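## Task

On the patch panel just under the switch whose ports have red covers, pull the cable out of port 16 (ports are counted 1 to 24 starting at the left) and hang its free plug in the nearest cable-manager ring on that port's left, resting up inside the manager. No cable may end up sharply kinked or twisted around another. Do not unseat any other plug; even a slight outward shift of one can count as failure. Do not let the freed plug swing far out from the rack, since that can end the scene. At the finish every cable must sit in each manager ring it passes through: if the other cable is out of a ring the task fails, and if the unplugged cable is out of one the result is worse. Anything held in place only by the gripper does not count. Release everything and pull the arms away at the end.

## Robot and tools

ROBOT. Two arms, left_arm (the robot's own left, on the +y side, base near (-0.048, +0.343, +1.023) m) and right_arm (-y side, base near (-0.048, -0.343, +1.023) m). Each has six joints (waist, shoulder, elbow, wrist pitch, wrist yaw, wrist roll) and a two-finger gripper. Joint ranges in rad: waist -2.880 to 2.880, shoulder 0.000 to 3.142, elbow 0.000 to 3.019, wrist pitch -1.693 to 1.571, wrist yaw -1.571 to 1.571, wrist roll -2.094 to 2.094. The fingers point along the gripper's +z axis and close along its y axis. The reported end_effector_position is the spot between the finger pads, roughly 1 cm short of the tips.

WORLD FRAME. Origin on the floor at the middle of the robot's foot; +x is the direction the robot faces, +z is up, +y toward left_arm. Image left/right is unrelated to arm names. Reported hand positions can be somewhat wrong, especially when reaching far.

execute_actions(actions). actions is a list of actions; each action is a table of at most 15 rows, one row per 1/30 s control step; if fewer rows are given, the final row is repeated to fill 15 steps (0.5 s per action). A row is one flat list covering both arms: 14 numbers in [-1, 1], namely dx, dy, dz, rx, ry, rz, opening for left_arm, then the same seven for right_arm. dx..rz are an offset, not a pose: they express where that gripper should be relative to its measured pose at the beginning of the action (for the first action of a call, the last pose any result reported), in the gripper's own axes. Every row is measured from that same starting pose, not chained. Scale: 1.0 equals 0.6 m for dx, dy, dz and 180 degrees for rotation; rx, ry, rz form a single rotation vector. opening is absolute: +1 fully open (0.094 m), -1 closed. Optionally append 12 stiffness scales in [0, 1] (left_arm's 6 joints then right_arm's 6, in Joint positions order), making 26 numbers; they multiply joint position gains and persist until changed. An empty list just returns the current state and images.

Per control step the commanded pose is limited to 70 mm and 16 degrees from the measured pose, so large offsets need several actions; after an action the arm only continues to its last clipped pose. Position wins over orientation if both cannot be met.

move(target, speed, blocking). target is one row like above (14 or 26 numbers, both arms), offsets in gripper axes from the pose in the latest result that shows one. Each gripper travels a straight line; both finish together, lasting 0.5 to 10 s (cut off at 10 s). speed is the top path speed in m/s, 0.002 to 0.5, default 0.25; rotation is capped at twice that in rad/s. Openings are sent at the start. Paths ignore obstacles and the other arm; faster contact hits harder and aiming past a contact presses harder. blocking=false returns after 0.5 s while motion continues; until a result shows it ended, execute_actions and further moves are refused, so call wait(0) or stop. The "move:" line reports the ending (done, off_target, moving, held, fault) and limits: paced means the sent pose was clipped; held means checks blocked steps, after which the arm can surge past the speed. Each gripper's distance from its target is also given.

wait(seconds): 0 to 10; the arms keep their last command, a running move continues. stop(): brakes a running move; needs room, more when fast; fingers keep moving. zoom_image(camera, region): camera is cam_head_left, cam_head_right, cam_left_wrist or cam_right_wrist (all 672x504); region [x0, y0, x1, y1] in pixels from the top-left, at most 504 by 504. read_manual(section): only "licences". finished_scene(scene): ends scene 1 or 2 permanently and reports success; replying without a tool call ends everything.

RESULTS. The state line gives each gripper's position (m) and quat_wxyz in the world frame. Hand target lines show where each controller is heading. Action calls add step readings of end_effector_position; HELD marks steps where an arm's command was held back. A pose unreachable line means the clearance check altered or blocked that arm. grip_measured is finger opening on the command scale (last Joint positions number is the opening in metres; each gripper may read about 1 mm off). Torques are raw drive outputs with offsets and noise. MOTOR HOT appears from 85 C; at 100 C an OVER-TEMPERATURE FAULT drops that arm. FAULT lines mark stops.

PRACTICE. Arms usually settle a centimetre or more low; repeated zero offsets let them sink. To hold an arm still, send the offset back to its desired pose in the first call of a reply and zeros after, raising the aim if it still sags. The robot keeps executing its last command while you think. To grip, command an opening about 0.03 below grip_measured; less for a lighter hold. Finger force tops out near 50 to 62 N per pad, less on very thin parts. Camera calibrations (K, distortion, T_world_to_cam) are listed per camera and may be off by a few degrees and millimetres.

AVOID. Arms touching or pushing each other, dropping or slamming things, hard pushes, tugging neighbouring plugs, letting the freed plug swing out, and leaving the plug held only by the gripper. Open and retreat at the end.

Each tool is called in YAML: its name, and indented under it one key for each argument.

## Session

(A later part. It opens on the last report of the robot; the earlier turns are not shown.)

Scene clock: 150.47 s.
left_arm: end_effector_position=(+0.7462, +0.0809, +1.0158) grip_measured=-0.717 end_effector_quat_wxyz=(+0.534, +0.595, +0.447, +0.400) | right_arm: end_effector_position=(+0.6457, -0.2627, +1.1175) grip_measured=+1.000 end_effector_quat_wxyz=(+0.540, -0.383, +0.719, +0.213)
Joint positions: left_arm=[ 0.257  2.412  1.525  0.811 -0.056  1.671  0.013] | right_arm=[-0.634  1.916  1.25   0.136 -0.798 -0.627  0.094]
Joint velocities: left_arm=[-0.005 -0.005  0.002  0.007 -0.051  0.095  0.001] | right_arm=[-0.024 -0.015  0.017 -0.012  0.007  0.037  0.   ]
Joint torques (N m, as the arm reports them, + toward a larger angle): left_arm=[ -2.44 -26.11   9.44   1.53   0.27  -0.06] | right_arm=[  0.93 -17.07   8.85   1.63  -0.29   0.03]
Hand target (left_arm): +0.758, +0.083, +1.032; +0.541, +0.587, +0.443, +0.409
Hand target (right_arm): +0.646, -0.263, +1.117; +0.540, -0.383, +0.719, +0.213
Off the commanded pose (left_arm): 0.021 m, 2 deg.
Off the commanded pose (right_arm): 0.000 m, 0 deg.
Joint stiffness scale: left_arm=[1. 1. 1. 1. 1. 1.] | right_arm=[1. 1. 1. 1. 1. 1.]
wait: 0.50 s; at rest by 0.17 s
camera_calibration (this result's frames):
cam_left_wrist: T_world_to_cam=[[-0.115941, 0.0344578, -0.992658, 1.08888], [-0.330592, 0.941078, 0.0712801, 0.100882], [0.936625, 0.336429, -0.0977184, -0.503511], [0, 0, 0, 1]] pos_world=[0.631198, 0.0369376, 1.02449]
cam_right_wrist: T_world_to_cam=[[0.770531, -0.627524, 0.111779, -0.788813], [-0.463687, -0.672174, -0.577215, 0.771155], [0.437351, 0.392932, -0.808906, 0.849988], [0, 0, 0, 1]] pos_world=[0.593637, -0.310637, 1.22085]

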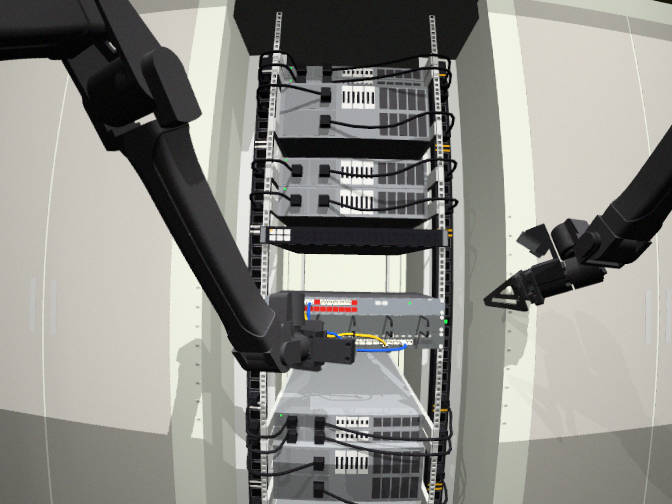

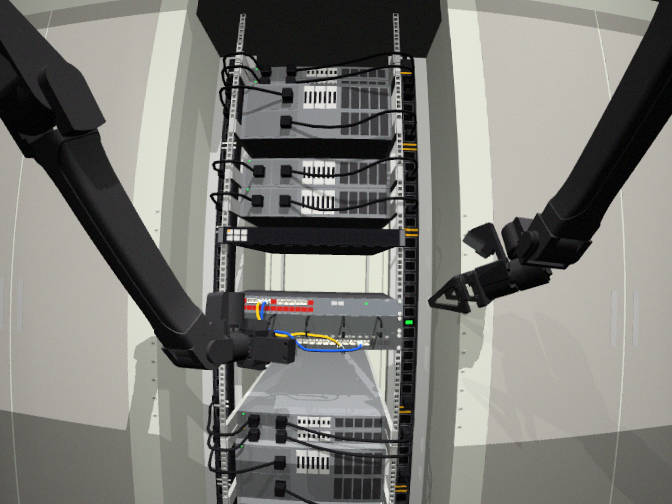

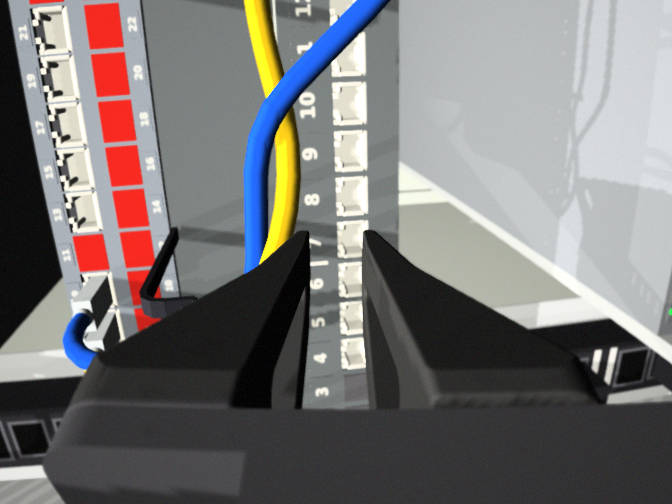

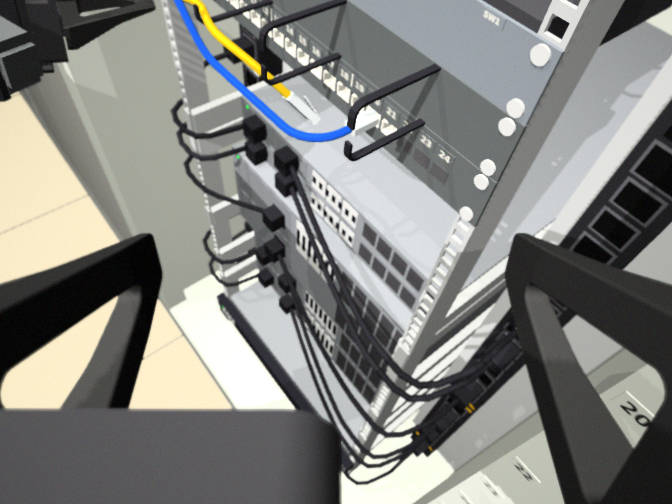

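execute_actions:
  actions:
    - [[0.01,0.01,-0.05,0,0,0,-0.72,0,0,0,0,0,0,1]]
    - [[0.05,0.06,0,-0.035,0.05,0,-0.72,0,0,0,0,0,0,1]]
    - [[0.03,0.02,0.01,0,0,0,-0.72,0,0,0,0,0,0,1]]

Scene clock: 152.37 s.
left_arm: end_effector_position=(+0.7306, +0.1188, +1.0510) grip_measured=-0.717 end_effector_quat_wxyz=(+0.524, +0.549, +0.469, +0.451) | right_arm: end_effector_position=(+0.6457, -0.2627, +1.1175) grip_measured=+1.000 end_effector_quat_wxyz=(+0.540, -0.383, +0.719, +0.213)
Joint positions: left_arm=[ 0.267  2.332  1.415  0.921 -0.169  1.677  0.013] | right_arm=[-0.634  1.916  1.25   0.136 -0.798 -0.627  0.094]
Joint velocities: left_arm=[-0.005 -0.005  0.002 -0.007  0.037  0.037 -0.   ] | right_arm=[-0.015 -0.005 -0.012 -0.002  0.007 -0.007  0.   ]
Joint torques (N m, as the arm reports them, + toward a larger angle): left_arm=[ -1.96 -25.57   6.72   1.71   0.3   -0.1 ] | right_arm=[  0.9  -17.07   8.86   1.61  -0.3    0.03]
Hand target (left_arm): +0.736, +0.131, +1.056; +0.522, +0.546, +0.472, +0.455
Hand target (right_arm): +0.646, -0.263, +1.117; +0.540, -0.383, +0.719, +0.213
Off the commanded pose (left_arm): 0.014 m, 1 deg.
Off the commanded pose (right_arm): 0.000 m, 0 deg.
Joint stiffness scale: left_arm=[1. 1. 1. 1. 1. 1.] | right_arm=[1. 1. 1. 1. 1. 1.]
Step readings (end_effector_position; steps 1 to 15: 1st action; 16 to 30: 2nd action; 31 to 45: 3rd action):
0: left_arm (+0.7462, +0.0809, +1.0158) | right_arm (+0.6457, -0.2627, +1.1175)
1: left_arm (+0.7430, +0.0817, +1.0148) | right_arm (+0.6457, -0.2627, +1.1175)
2: left_arm (+0.7360, +0.0839, +1.0151) | right_arm (+0.6457, -0.2627, +1.1175)
4: left_arm (+0.7230, +0.0879, +1.0129) | right_arm (+0.6457, -0.2627, +1.1175)
8: left_arm (+0.7184, +0.0897, +1.0146) | right_arm (+0.6457, -0.2627, +1.1175)
15: left_arm (+0.7189, +0.0898, +1.0173) | right_arm (+0.6457, -0.2627, +1.1175)
16: left_arm (+0.7218, +0.0995, +1.0199) | right_arm (+0.6457, -0.2627, +1.1175)
17: left_arm (+0.7238, +0.1070, +1.0250) | right_arm (+0.6457, -0.2627, +1.1175)
19: left_arm (+0.7259, +0.1129, +1.0349) | right_arm (+0.6457, -0.2627, +1.1175)
23: left_arm (+0.7270, +0.1141, +1.0438) | right_arm (+0.6457, -0.2627, +1.1175)
30: left_arm (+0.7270, +0.1142, +1.0441) | right_arm (+0.6457, -0.2627, +1.1175)
31: left_arm (+0.7269, +0.1128, +1.0437) | right_arm (+0.6457, -0.2627, +1.1175)
32: left_arm (+0.7270, +0.1121, +1.0432) | right_arm (+0.6457, -0.2627, +1.1175)
34: left_arm (+0.7277, +0.1129, +1.0442) | right_arm (+0.6457, -0.2627, +1.1175)
38: left_arm (+0.7296, +0.1169, +1.0485) | right_arm (+0.6457, -0.2627, +1.1175)
45: end_effector_position above
camera_calibration (this result's frames):
cam_left_wrist: T_world_to_cam=[[-0.0534097, 0.0153158, -0.998455, 1.08344], [-0.452462, 0.890979, 0.0378705, 0.187609], [0.890183, 0.453786, -0.0406571, -0.53817], [0, 0, 0, 1]] pos_world=[0.621821, 0.0604645, 1.05278]
cam_right_wrist: T_world_to_cam=[[0.770531, -0.627524, 0.111779, -0.788813], [-0.463687, -0.672174, -0.577215, 0.771155], [0.437351, 0.392932, -0.808906, 0.849988], [0, 0, 0, 1]] pos_world=[0.593637, -0.310637, 1.22085]

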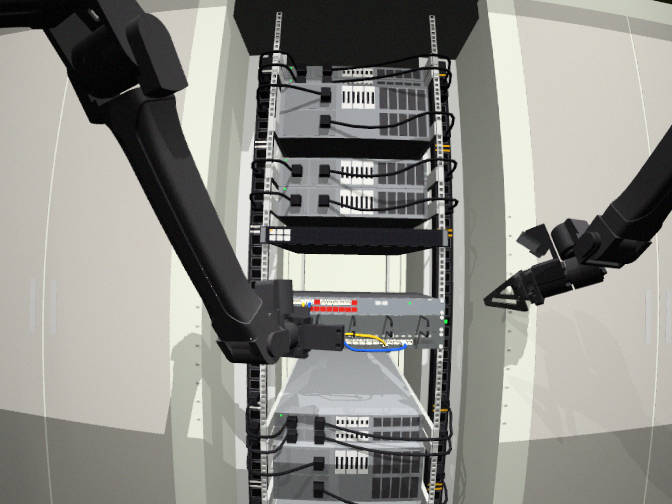

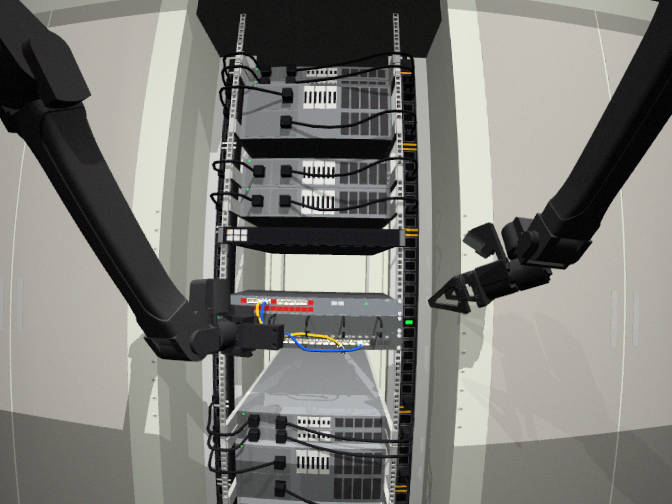

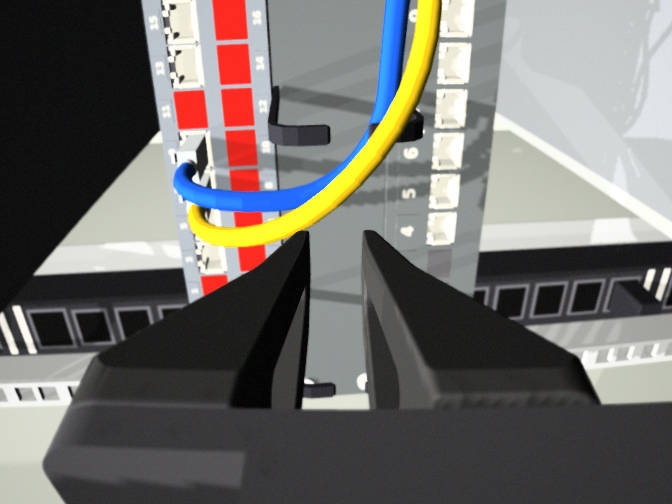

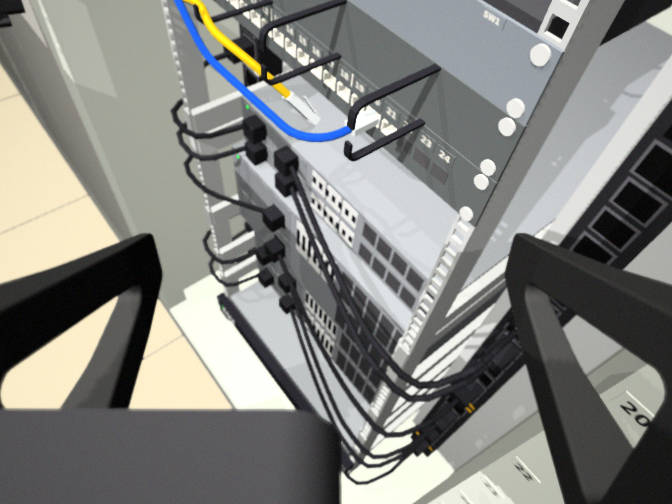

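execute_actions:
  actions:
    - [[-0.04,-0.012,-0.005,0,0,0,-0.68,0,0,0,0,0,0,1]]
    - [[0.0,0.005,0.01,0,0,0,-0.68,0,0,0,0,0,0,1]]

Scene clock: 153.70 s.
left_arm: end_effector_position=(+0.7250, +0.1035, +1.0506) grip_measured=-0.683 end_effector_quat_wxyz=(+0.520, +0.551, +0.472, +0.451) | right_arm: end_effector_position=(+0.6457, -0.2627, +1.1175) grip_measured=+1.000 end_effector_quat_wxyz=(+0.540, -0.383, +0.719, +0.213)
Joint positions: left_arm=[ 0.24   2.332  1.415  0.912 -0.203  1.677  0.015] | right_arm=[-0.634  1.916  1.25   0.136 -0.798 -0.627  0.094]
Joint velocities: left_arm=[ 0.005 -0.024 -0.007 -0.012 -0.081 -0.022 -0.   ] | right_arm=[-0.005 -0.005  0.012 -0.017 -0.037  0.037  0.   ]
Joint torques (N m, as the arm reports them, + toward a larger angle): left_arm=[ -3.06 -24.33   8.23   1.57   0.25  -0.09] | right_arm=[  0.93 -17.08   8.86   1.64  -0.29   0.03]
Hand target (left_arm): +0.731, +0.103, +1.055; +0.523, +0.548, +0.471, +0.453
Hand target (right_arm): +0.646, -0.263, +1.117; +0.540, -0.383, +0.719, +0.213
Off the commanded pose (left_arm): 0.008 m, 1 deg.
Off the commanded pose (right_arm): 0.000 m, 0 deg.
Joint stiffness scale: left_arm=[1. 1. 1. 1. 1. 1.] | right_arm=[1. 1. 1. 1. 1. 1.]
Step readings (end_effector_position; steps 1 to 15: 1st action; 16 to 30: 2nd action):
0: left_arm (+0.7306, +0.1188, +1.0509) | right_arm (+0.6457, -0.2627, +1.1175)
1: left_arm (+0.7306, +0.1203, +1.0508) | right_arm (+0.6457, -0.2627, +1.1175)
2: left_arm (+0.7306, +0.1214, +1.0507) | right_arm (+0.6457, -0.2627, +1.1175)
4: left_arm (+0.7297, +0.1188, +1.0510) | right_arm (+0.6457, -0.2627, +1.1175)
8: left_arm (+0.7270, +0.1098, +1.0520) | right_arm (+0.6457, -0.2627, +1.1175)
15: left_arm (+0.7251, +0.1037, +1.0527) | right_arm (+0.6457, -0.2627, +1.1175)
16: left_arm (+0.7251, +0.1037, +1.0523) | right_arm (+0.6457, -0.2627, +1.1175)
17: left_arm (+0.7250, +0.1036, +1.0517) | right_arm (+0.6457, -0.2627, +1.1175)
19: left_arm (+0.7250, +0.1035, +1.0509) | right_arm (+0.6457, -0.2627, +1.1175)
23: left_arm (+0.7250, +0.1035, +1.0506) | right_arm (+0.6457, -0.2627, +1.1175)
30: end_effector_position above
camera_calibration (this result's frames):
cam_left_wrist: T_world_to_cam=[[-0.0627236, 0.0183881, -0.997862, 1.08872], [-0.457269, 0.888184, 0.04511, 0.194882], [0.887114, 0.45912, -0.0473018, -0.517608], [0, 0, 0, 1]] pos_world=[0.616579, 0.0445341, 1.05312]
cam_right_wrist: T_world_to_cam=[[0.770531, -0.627524, 0.111779, -0.788813], [-0.463687, -0.672174, -0.577215, 0.771155], [0.437351, 0.392932, -0.808906, 0.849988], [0, 0, 0, 1]] pos_world=[0.593637, -0.310637, 1.22085]

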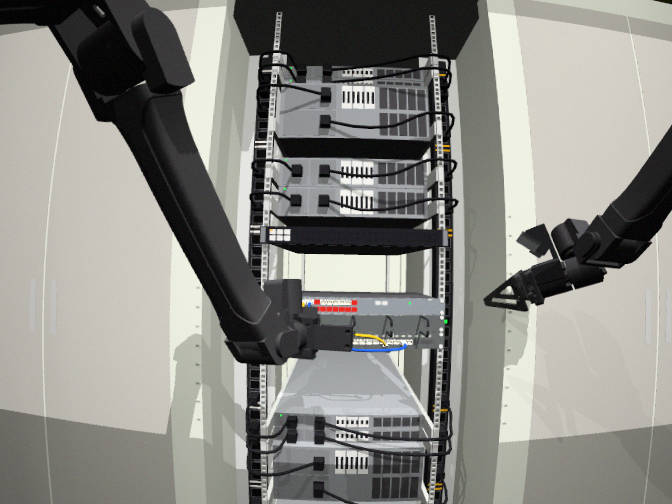

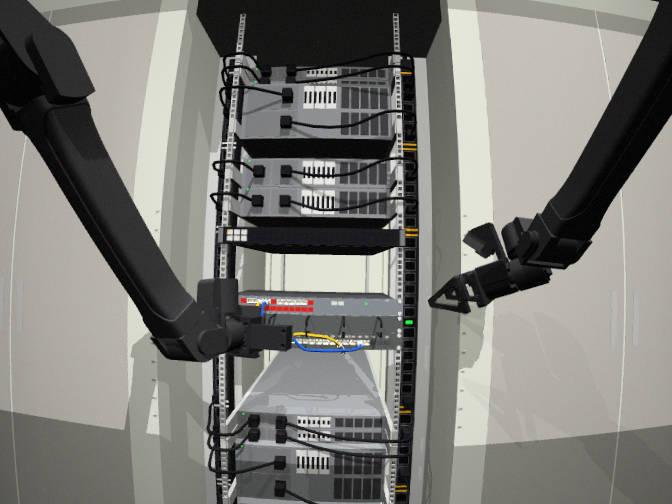

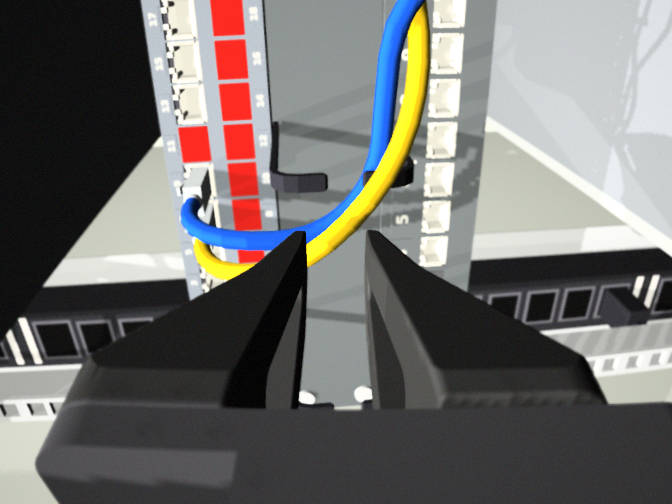

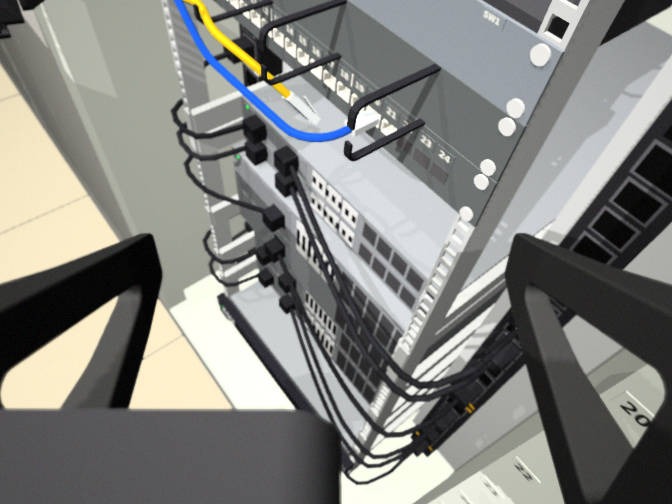

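execute_actions:
  actions:
    - [[0,-0.03,0.035,0,0,0,-0.68,0,0,0,0,0,0,1]]
    - [[0.01,-0.005,0.02,0,0,0,-0.68,0,0,0,0,0,0,1]]

Scene clock: 154.90 s.
left_arm: end_effector_position=(+0.7322, +0.0955, +1.0318) grip_measured=-0.683 end_effector_quat_wxyz=(+0.520, +0.560, +0.469, +0.443) | right_arm: end_effector_position=(+0.6457, -0.2627, +1.1175) grip_measured=+1.000 end_effector_quat_wxyz=(+0.540, -0.383, +0.719, +0.213)
Joint positions: left_arm=[ 0.24   2.377  1.459  0.896 -0.185  1.677  0.015] | right_arm=[-0.634  1.916  1.25   0.136 -0.798 -0.627  0.094]
Joint velocities: left_arm=[-0.005  0.005  0.012  0.002  0.007  0.037  0.   ] | right_arm=[-0.015 -0.005  0.002 -0.012  0.007  0.007  0.   ]
Joint torques (N m, as the arm reports them, + toward a larger angle): left_arm=[ -2.43 -23.11   9.69   1.53   0.28  -0.09] | right_arm=[  0.92 -17.03   8.86   1.61  -0.29   0.03]
Hand target (left_arm): +0.744, +0.102, +1.030; +0.519, +0.555, +0.471, +0.447
Hand target (right_arm): +0.646, -0.263, +1.117; +0.540, -0.383, +0.719, +0.213
Off the commanded pose (left_arm): 0.015 m, 1 deg.
Off the commanded pose (right_arm): 0.000 m, 0 deg.
Joint stiffness scale: left_arm=[1. 1. 1. 1. 1. 1.] | right_arm=[1. 1. 1. 1. 1. 1.]
Step readings (end_effector_position; steps 1 to 15: 1st action; 16 to 30: 2nd action):
0: left_arm (+0.7250, +0.1035, +1.0506) | right_arm (+0.6457, -0.2627, +1.1175)
1: left_arm (+0.7257, +0.1027, +1.0504) | right_arm (+0.6457, -0.2627, +1.1175)
2: left_arm (+0.7281, +0.1015, +1.0505) | right_arm (+0.6457, -0.2627, +1.1175)
4: left_arm (+0.7329, +0.0992, +1.0487) | right_arm (+0.6457, -0.2627, +1.1175)
8: left_arm (+0.7336, +0.0979, +1.0396) | right_arm (+0.6457, -0.2627, +1.1175)
15: left_arm (+0.7327, +0.0975, +1.0337) | right_arm (+0.6457, -0.2627, +1.1175)
16: left_arm (+0.7325, +0.0967, +1.0334) | right_arm (+0.6457, -0.2627, +1.1175)
17: left_arm (+0.7324, +0.0960, +1.0329) | right_arm (+0.6457, -0.2627, +1.1175)
19: left_arm (+0.7322, +0.0956, +1.0320) | right_arm (+0.6457, -0.2627, +1.1175)
23: left_arm (+0.7322, +0.0955, +1.0318) | right_arm (+0.6457, -0.2627, +1.1175)
30: end_effector_position above
camera_calibration (this result's frames):
cam_left_wrist: T_world_to_cam=[[-0.0771294, 0.0243422, -0.996724, 1.0794], [-0.439264, 0.896618, 0.0558889, 0.181019], [0.895041, 0.442136, -0.058463, -0.513949], [0, 0, 0, 1]] pos_world=[0.622775, 0.0386555, 1.0357]
cam_right_wrist: T_world_to_cam=[[0.770531, -0.627524, 0.111779, -0.788813], [-0.463687, -0.672174, -0.577215, 0.771155], [0.437351, 0.392932, -0.808906, 0.849988], [0, 0, 0, 1]] pos_world=[0.593637, -0.310637, 1.22085]

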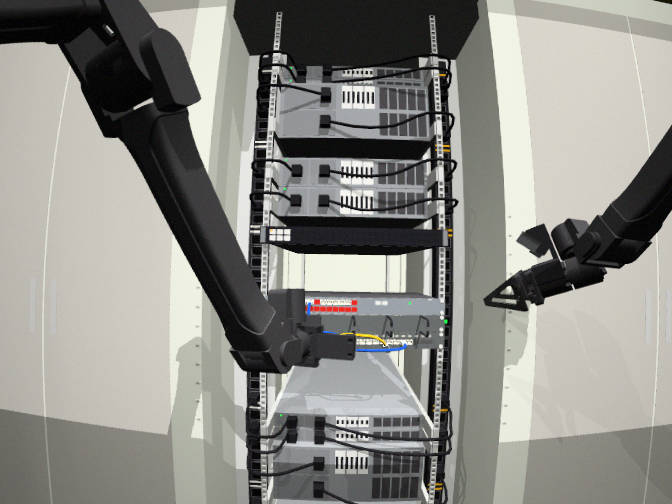

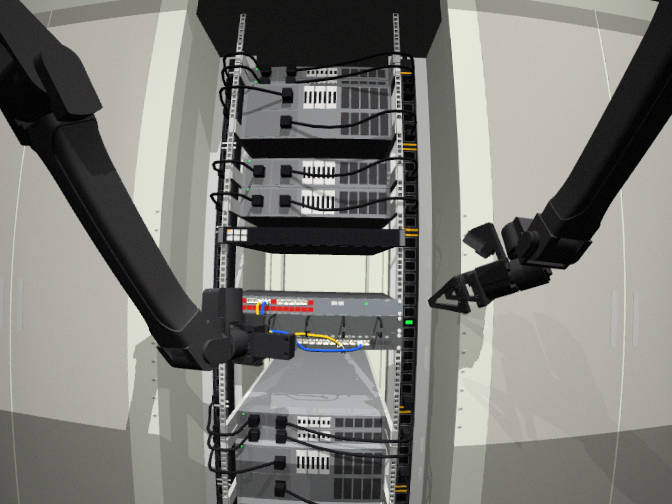

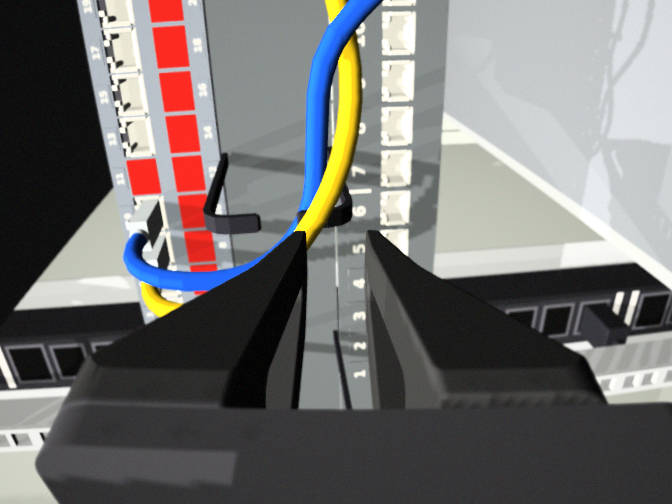

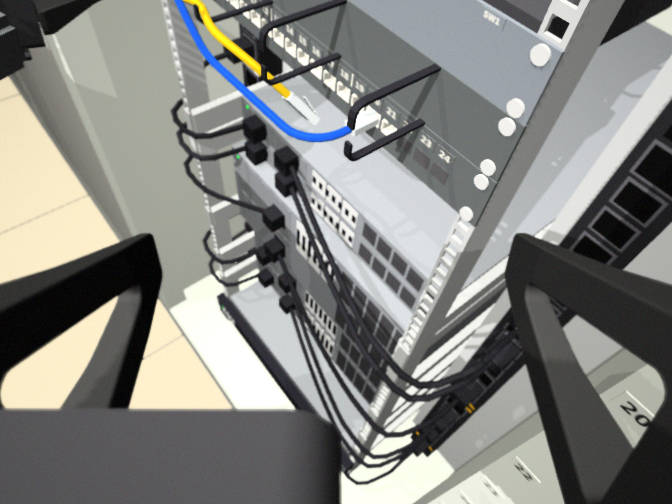

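Raise ~9 mm first, then advance.

execute_actions:
  actions:
    - [[0.01,0.035,0.005,-0.01,0,0,-0.68,0,0,0,0,0,0,1]]
    - [[0.015,0.01,0.035,0,0,0,-0.68,0,0,0,0,0,0,1]]

Scene clock: 156.10 s.
left_arm: end_effector_position=(+0.7404, +0.0900, +1.0449) grip_measured=-0.683 end_effector_quat_wxyz=(+0.525, +0.566, +0.463, +0.436) | right_arm: end_effector_position=(+0.6457, -0.2627, +1.1175) grip_measured=+1.000 end_effector_quat_wxyz=(+0.540, -0.383, +0.719, +0.213)
Joint positions: left_arm=[ 0.24   2.362  1.483  0.852 -0.16   1.677  0.015] | right_arm=[-0.634  1.916  1.25   0.136 -0.798 -0.627  0.094]
Joint velocities: left_arm=[-0.005  0.005 -0.002 -0.017 -0.022 -0.007 -0.001] | right_arm=[-0.015  0.015  0.002 -0.002  0.037 -0.007  0.   ]
Joint torques (N m, as the arm reports them, + toward a larger angle): left_arm=[ -1.59 -24.19  10.18   1.64   0.25  -0.11] | right_arm=[  0.92 -17.1    8.86   1.63  -0.29   0.03]
Hand target (left_arm): +0.755, +0.101, +1.049; +0.526, +0.557, +0.465, +0.444
Hand target (right_arm): +0.646, -0.263, +1.117; +0.540, -0.383, +0.719, +0.213
Off the commanded pose (left_arm): 0.019 m, 1 deg.
Off the commanded pose (right_arm): 0.000 m, 0 deg.
Joint stiffness scale: left_arm=[1. 1. 1. 1. 1. 1.] | right_arm=[1. 1. 1. 1. 1. 1.]
Step readings (end_effector_position; steps 1 to 15: 1st action; 16 to 30: 2nd action):
0: left_arm (+0.7322, +0.0955, +1.0318) | right_arm (+0.6457, -0.2627, +1.1175)
1: left_arm (+0.7322, +0.0949, +1.0325) | right_arm (+0.6457, -0.2627, +1.1175)
2: left_arm (+0.7323, +0.0946, +1.0331) | right_arm (+0.6457, -0.2627, +1.1175)
4: left_arm (+0.7326, +0.0944, +1.0352) | right_arm (+0.6457, -0.2627, +1.1175)
8: left_arm (+0.7334, +0.0946, +1.0404) | right_arm (+0.6457, -0.2627, +1.1175)
15: left_arm (+0.7340, +0.0948, +1.0437) | right_arm (+0.6457, -0.2627, +1.1175)
16: left_arm (+0.7344, +0.0933, +1.0432) | right_arm (+0.6457, -0.2627, +1.1175)
17: left_arm (+0.7356, +0.0922, +1.0425) | right_arm (+0.6457, -0.2627, +1.1175)
19: left_arm (+0.7381, +0.0908, +1.0433) | right_arm (+0.6457, -0.2627, +1.1175)
23: left_arm (+0.7404, +0.0900, +1.0453) | right_arm (+0.6457, -0.2627, +1.1175)
30: end_effector_position above
camera_calibration (this result's frames):
cam_left_wrist: T_world_to_cam=[[-0.0783721, 0.0255946, -0.996596, 1.09394], [-0.416887, 0.907226, 0.0560833, 0.171153], [0.905573, 0.419863, -0.0604312, -0.521764], [0, 0, 0, 1]] pos_world=[0.629581, 0.0357958, 1.04909]
cam_right_wrist: T_world_to_cam=[[0.770531, -0.627524, 0.111779, -0.788813], [-0.463687, -0.672174, -0.577215, 0.771155], [0.437351, 0.392932, -0.808906, 0.849988], [0, 0, 0, 1]] pos_world=[0.593637, -0.310637, 1.22085]

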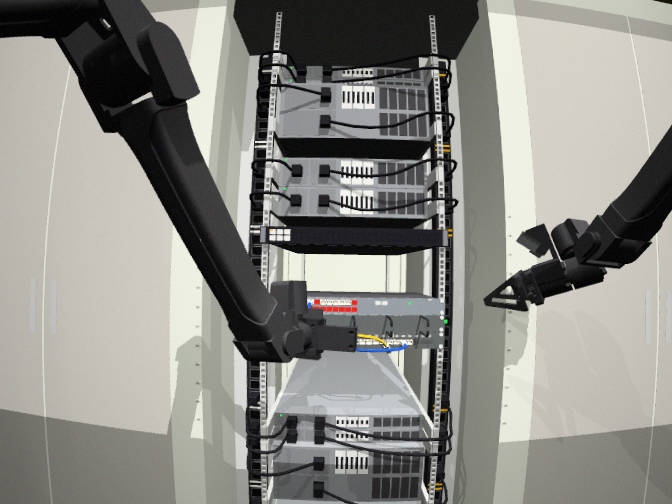

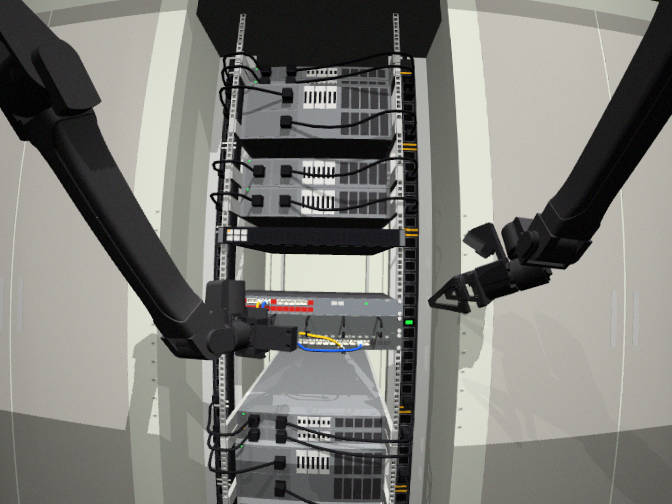

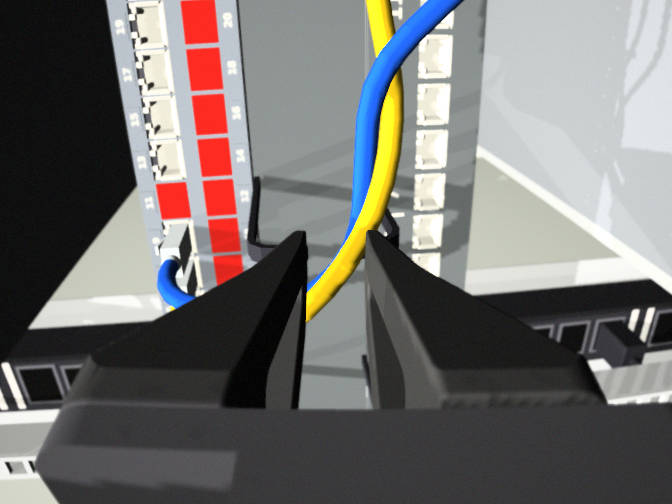

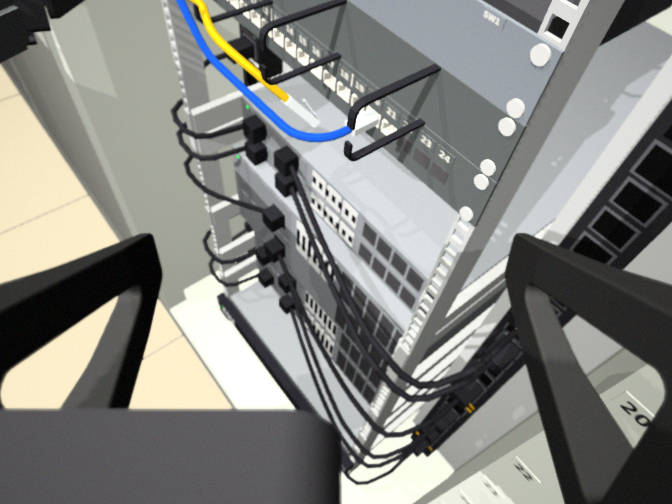

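execute_actions:
  actions:
    - [[0.02,0.007,0.03,0,0,0,-0.93,0,0,0,0,0,0,1]]
    - [[0.02,0.01,0.025,0,0,0,-0.93,0,0,0,0,0,0,1]]

Scene clock: 157.27 s.
left_arm: end_effector_position=(+0.7405, +0.0830, +1.0396) grip_measured=-0.927 end_effector_quat_wxyz=(+0.524, +0.583, +0.457, +0.419) | right_arm: end_effector_position=(+0.6457, -0.2627, +1.1175) grip_measured=+1.000 end_effector_quat_wxyz=(+0.540, -0.383, +0.719, +0.213)
Joint positions: left_arm=[ 0.24   2.361  1.49   0.811 -0.124  1.677  0.003] | right_arm=[-0.634  1.916  1.25   0.136 -0.798 -0.627  0.094]
Joint velocities: left_arm=[-0.015 -0.015  0.007 -0.002 -0.037 -0.051 -0.001] | right_arm=[-0.005 -0.015 -0.002 -0.032  0.022 -0.051  0.   ]
Joint torques (N m, as the arm reports them, + toward a larger angle): left_arm=[ -1.82 -24.43  10.34   1.16   0.23  -0.08] | right_arm=[  0.97 -17.06   8.89   1.62  -0.29   0.03]
Hand target (left_arm): +0.757, +0.096, +1.047; +0.524, +0.575, +0.460, +0.427
Hand target (right_arm): +0.646, -0.263, +1.117; +0.540, -0.383, +0.719, +0.213
Off the commanded pose (left_arm): 0.022 m, 1 deg.
Off the commanded pose (right_arm): 0.000 m, 0 deg.
Joint stiffness scale: left_arm=[1. 1. 1. 1. 1. 1.] | right_arm=[1. 1. 1. 1. 1. 1.]
Step readings (end_effector_position; steps 1 to 15: 1st action; 16 to 30: 2nd action):
0: left_arm (+0.7404, +0.0900, +1.0449) | right_arm (+0.6457, -0.2627, +1.1175)
1: left_arm (+0.7402, +0.0883, +1.0441) | right_arm (+0.6457, -0.2627, +1.1175)
2: left_arm (+0.7407, +0.0871, +1.0428) | right_arm (+0.6457, -0.2627, +1.1175)
4: left_arm (+0.7406, +0.0867, +1.0416) | right_arm (+0.6457, -0.2627, +1.1175)
8: left_arm (+0.7406, +0.0867, +1.0416) | right_arm (+0.6457, -0.2627, +1.1175)
15: left_arm (+0.7406, +0.0867, +1.0416) | right_arm (+0.6457, -0.2627, +1.1175)
16: left_arm (+0.7404, +0.0857, +1.0413) | right_arm (+0.6457, -0.2627, +1.1175)
17: left_arm (+0.7401, +0.0847, +1.0407) | right_arm (+0.6457, -0.2627, +1.1175)
19: left_arm (+0.7402, +0.0835, +1.0400) | right_arm (+0.6457, -0.2627, +1.1175)
23: left_arm (+0.7405, +0.0830, +1.0397) | right_arm (+0.6457, -0.2627, +1.1175)
30: end_effector_position above
camera_calibration (this result's frames):
cam_left_wrist: T_world_to_cam=[[-0.105575, 0.0367823, -0.993731, 1.10509], [-0.378807, 0.922481, 0.0743899, 0.129322], [0.919434, 0.384286, -0.0834575, -0.502615], [0, 0, 0, 1]] pos_world=[0.627779, 0.0332035, 1.04659]
cam_right_wrist: T_world_to_cam=[[0.770531, -0.627524, 0.111779, -0.788813], [-0.463687, -0.672174, -0.577215, 0.771155], [0.437351, 0.392932, -0.808906, 0.849988], [0, 0, 0, 1]] pos_world=[0.593637, -0.310637, 1.22085]

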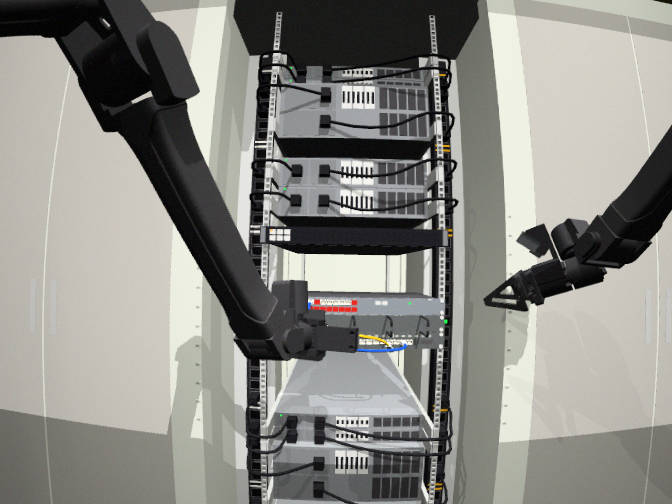

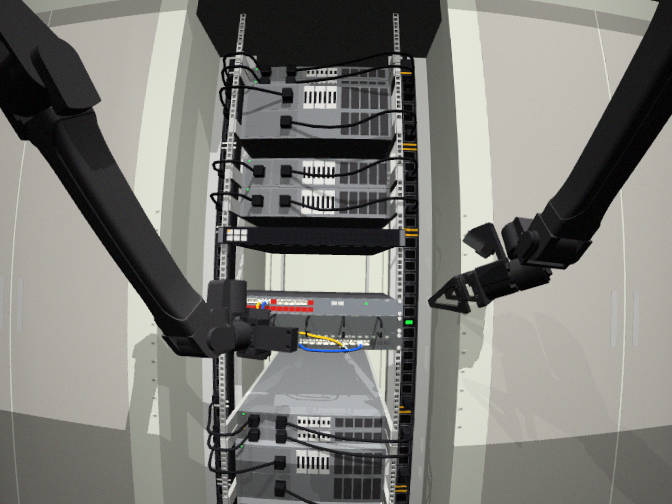

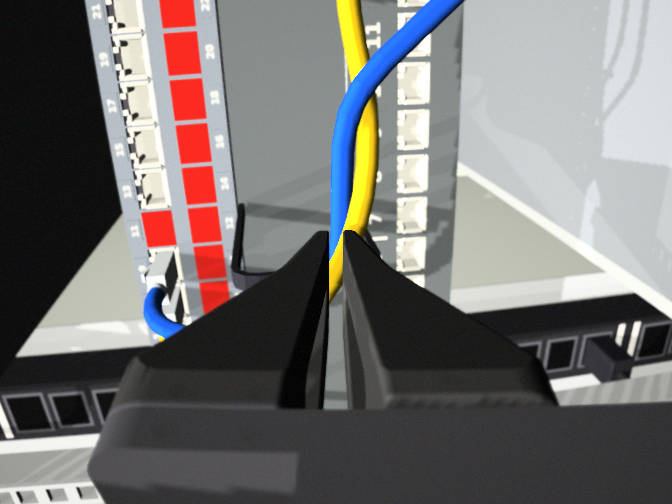

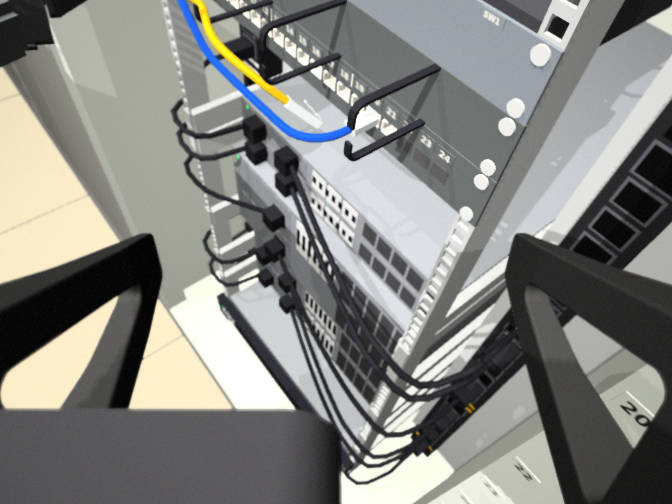

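execute_actions:
  actions:
    - [[0.0,0.01,0,-0.03,0.04,0,-0.7,0,0,0,0,0,0,1]]
    - [[0.01,0.0,0.035,-0.008,0.01,0,-0.7,0,0,0,0,0,0,1]]

Scene clock: 158.50 s.
left_arm: end_effector_position=(+0.7434, +0.0868, +1.0457) grip_measured=-0.702 end_effector_quat_wxyz=(+0.517, +0.527, +0.478, +0.475) | right_arm: end_effector_position=(+0.6457, -0.2627, +1.1175) grip_measured=+1.000 end_effector_quat_wxyz=(+0.540, -0.383, +0.719, +0.213)
Joint positions: left_arm=[ 0.213  2.407  1.522  0.927 -0.282  1.687  0.014] | right_arm=[-0.634  1.916  1.25   0.136 -0.798 -0.627  0.094]
Joint velocities: left_arm=[-0.005 -0.005 -0.012 -0.002  0.022 -0.095  0.   ] | right_arm=[-0.015  0.005 -0.007  0.022 -0.022  0.051  0.   ]
Joint torques (N m, as the arm reports them, + toward a larger angle): left_arm=[ -2.65 -23.47  10.65   1.71   0.09  -0.03] | right_arm=[  0.93 -17.07   8.85   1.62  -0.3    0.03]
Hand target (left_arm): +0.756, +0.091, +1.046; +0.517, +0.521, +0.478, +0.483
Hand target (right_arm): +0.646, -0.263, +1.117; +0.540, -0.383, +0.719, +0.213
Off the commanded pose (left_arm): 0.015 m, 1 deg.
Off the commanded pose (right_arm): 0.000 m, 0 deg.
Joint stiffness scale: left_arm=[1. 1. 1. 1. 1. 1.] | right_arm=[1. 1. 1. 1. 1. 1.]
Step readings (end_effector_position; steps 1 to 15: 1st action; 16 to 30: 2nd action):
0: left_arm (+0.7405, +0.0830, +1.0396) | right_arm (+0.6457, -0.2627, +1.1175)
1: left_arm (+0.7419, +0.0899, +1.0430) | right_arm (+0.6457, -0.2627, +1.1175)
2: left_arm (+0.7420, +0.0944, +1.0465) | right_arm (+0.6457, -0.2627, +1.1175)
4: left_arm (+0.7393, +0.0923, +1.0472) | right_arm (+0.6457, -0.2627, +1.1175)
8: left_arm (+0.7361, +0.0865, +1.0457) | right_arm (+0.6457, -0.2627, +1.1175)
15: left_arm (+0.7361, +0.0869, +1.0467) | right_arm (+0.6457, -0.2627, +1.1175)
16: left_arm (+0.7370, +0.0880, +1.0471) | right_arm (+0.6457, -0.2627, +1.1175)
17: left_arm (+0.7392, +0.0880, +1.0479) | right_arm (+0.6457, -0.2627, +1.1175)
19: left_arm (+0.7423, +0.0871, +1.0478) | right_arm (+0.6457, -0.2627, +1.1175)
23: left_arm (+0.7434, +0.0868, +1.0457) | right_arm (+0.6457, -0.2627, +1.1175)
30: end_effector_position above
camera_calibration (this result's frames):
cam_left_wrist: T_world_to_cam=[[-0.0242845, 0.0108378, -0.999646, 1.05931], [-0.508894, 0.860556, 0.0216925, 0.283623], [0.860486, 0.509241, -0.0153829, -0.54446], [0, 0, 0, 1]] pos_world=[0.63856, 0.0217073, 1.04441]
cam_right_wrist: T_world_to_cam=[[0.770531, -0.627524, 0.111779, -0.788813], [-0.463687, -0.672174, -0.577215, 0.771155], [0.437351, 0.392932, -0.808906, 0.849988], [0, 0, 0, 1]] pos_world=[0.593637, -0.310637, 1.22085]

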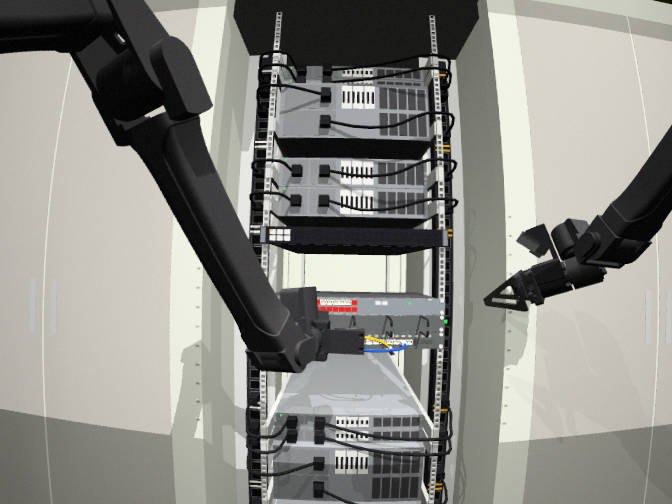

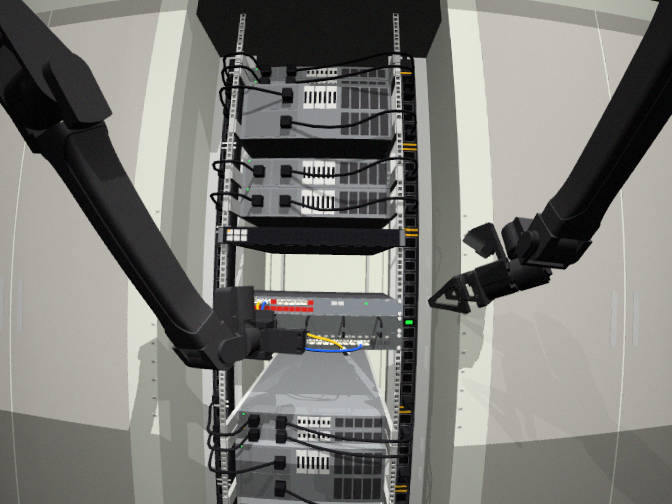

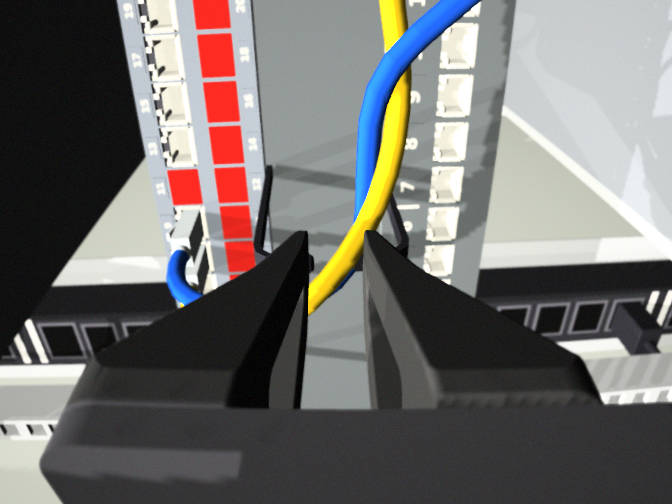

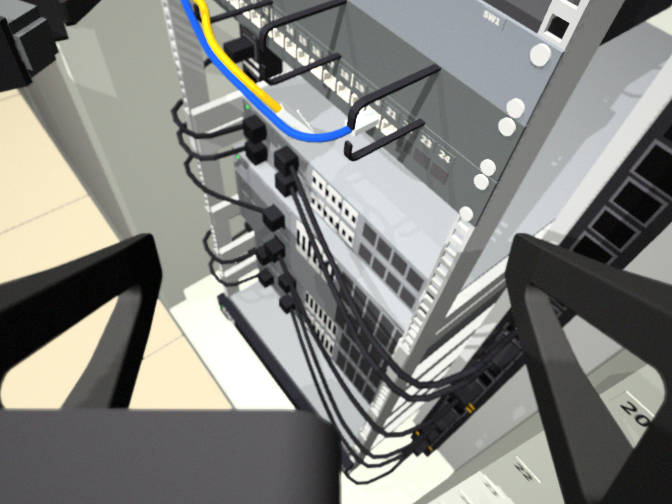

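execute_actions:
  actions:
    - [[-0.02,0,-0.008,0,0,0,-0.7,0,0,0,0,0,0,1]]
    - [[-0.015,-0.012,0,-0.005,0.005,0,-1,0,0,0,0,0,0,1]]

Scene clock: 159.97 s.
left_arm: end_effector_position=(+0.7388, +0.0802, +1.0468) grip_measured=-0.997 end_effector_quat_wxyz=(+0.513, +0.518, +0.485, +0.483) | right_arm: end_effector_position=(+0.6457, -0.2627, +1.1175) grip_measured=+1.000 end_effector_quat_wxyz=(+0.540, -0.383, +0.719, +0.213)
Joint positions: left_arm=[ 0.195  2.41   1.522  0.94  -0.327  1.687  0.   ] | right_arm=[-0.634  1.916  1.25   0.136 -0.798 -0.627  0.094]
Joint velocities: left_arm=[-0.005 -0.024 -0.007 -0.002 -0.007 -0.007  0.   ] | right_arm=[ 0.005 -0.005 -0.002 -0.007 -0.022  0.007  0.   ]
Joint torques (N m, as the arm reports them, + toward a larger angle): left_arm=[ -3.63 -23.44   8.45   2.5    0.08  -0.06] | right_arm=[  0.97 -17.11   8.85   1.64  -0.3    0.02]
Hand target (left_arm): +0.741, +0.078, +1.038; +0.514, +0.516, +0.483, +0.486
Hand target (right_arm): +0.646, -0.263, +1.117; +0.540, -0.383, +0.719, +0.213
Off the commanded pose (left_arm): 0.009 m, 1 deg.
Off the commanded pose (right_arm): 0.000 m, 0 deg.
Joint stiffness scale: left_arm=[1. 1. 1. 1. 1. 1.] | right_arm=[1. 1. 1. 1. 1. 1.]
Step readings (end_effector_position; steps 1 to 15: 1st action; 16 to 30: 2nd action):
0: left_arm (+0.7434, +0.0868, +1.0457) | right_arm (+0.6457, -0.2627, +1.1175)
1: left_arm (+0.7434, +0.0876, +1.0457) | right_arm (+0.6457, -0.2627, +1.1175)
2: left_arm (+0.7433, +0.0878, +1.0456) | right_arm (+0.6457, -0.2627, +1.1175)
4: left_arm (+0.7427, +0.0869, +1.0457) | right_arm (+0.6457, -0.2627, +1.1175)
8: left_arm (+0.7426, +0.0866, +1.0458) | right_arm (+0.6457, -0.2627, +1.1175)
15: left_arm (+0.7426, +0.0866, +1.0458) | right_arm (+0.6457, -0.2627, +1.1175)
16: left_arm (+0.7426, +0.0882, +1.0456) | right_arm (+0.6457, -0.2627, +1.1175)
17: left_arm (+0.7422, +0.0882, +1.0459) | right_arm (+0.6457, -0.2627, +1.1175)
19: left_arm (+0.7402, +0.0836, +1.0469) | right_arm (+0.6457, -0.2627, +1.1175)
23: left_arm (+0.7388, +0.0800, +1.0468) | right_arm (+0.6457, -0.2627, +1.1175)
30: end_effector_position above
camera_calibration (this result's frames):
cam_left_wrist: T_world_to_cam=[[-0.0188571, 0.00717297, -0.999796, 1.05683], [-0.53189, 0.84666, 0.0161063, 0.310915], [0.846604, 0.532085, -0.0121504, -0.532118], [0, 0, 0, 1]] pos_world=[0.635794, 0.0123124, 1.04514]
cam_right_wrist: T_world_to_cam=[[0.770531, -0.627524, 0.111779, -0.788813], [-0.463687, -0.672174, -0.577215, 0.771155], [0.437351, 0.392932, -0.808906, 0.849988], [0, 0, 0, 1]] pos_world=[0.593637, -0.310637, 1.22085]

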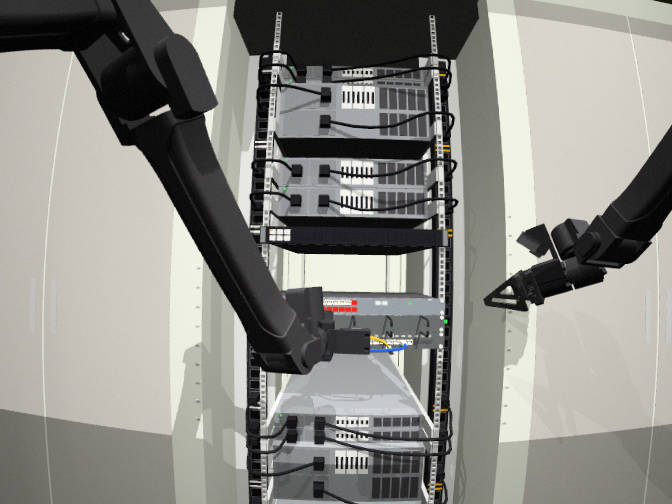

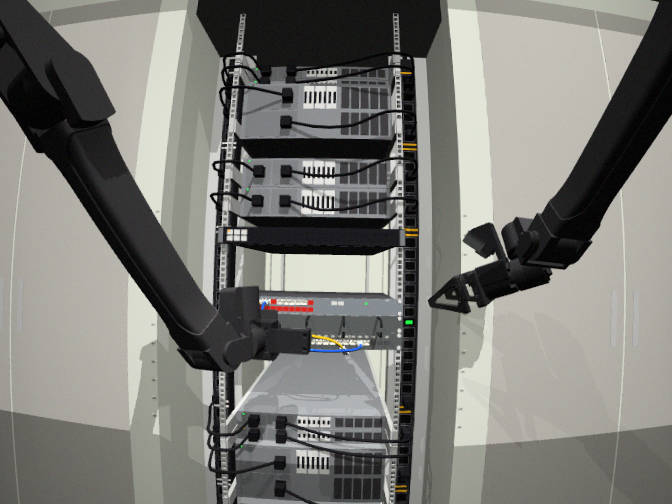

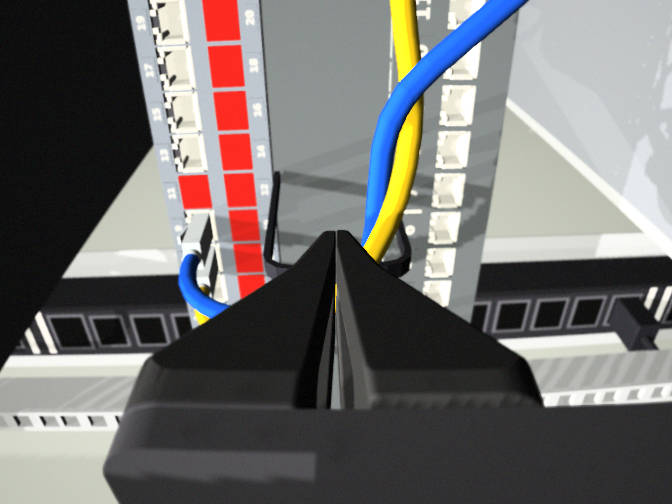

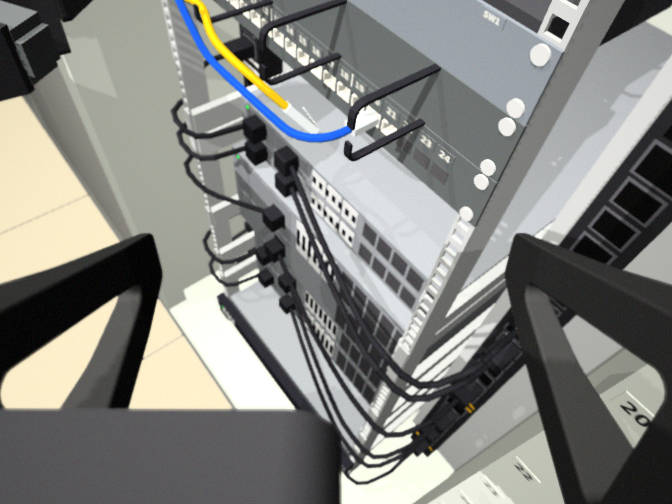

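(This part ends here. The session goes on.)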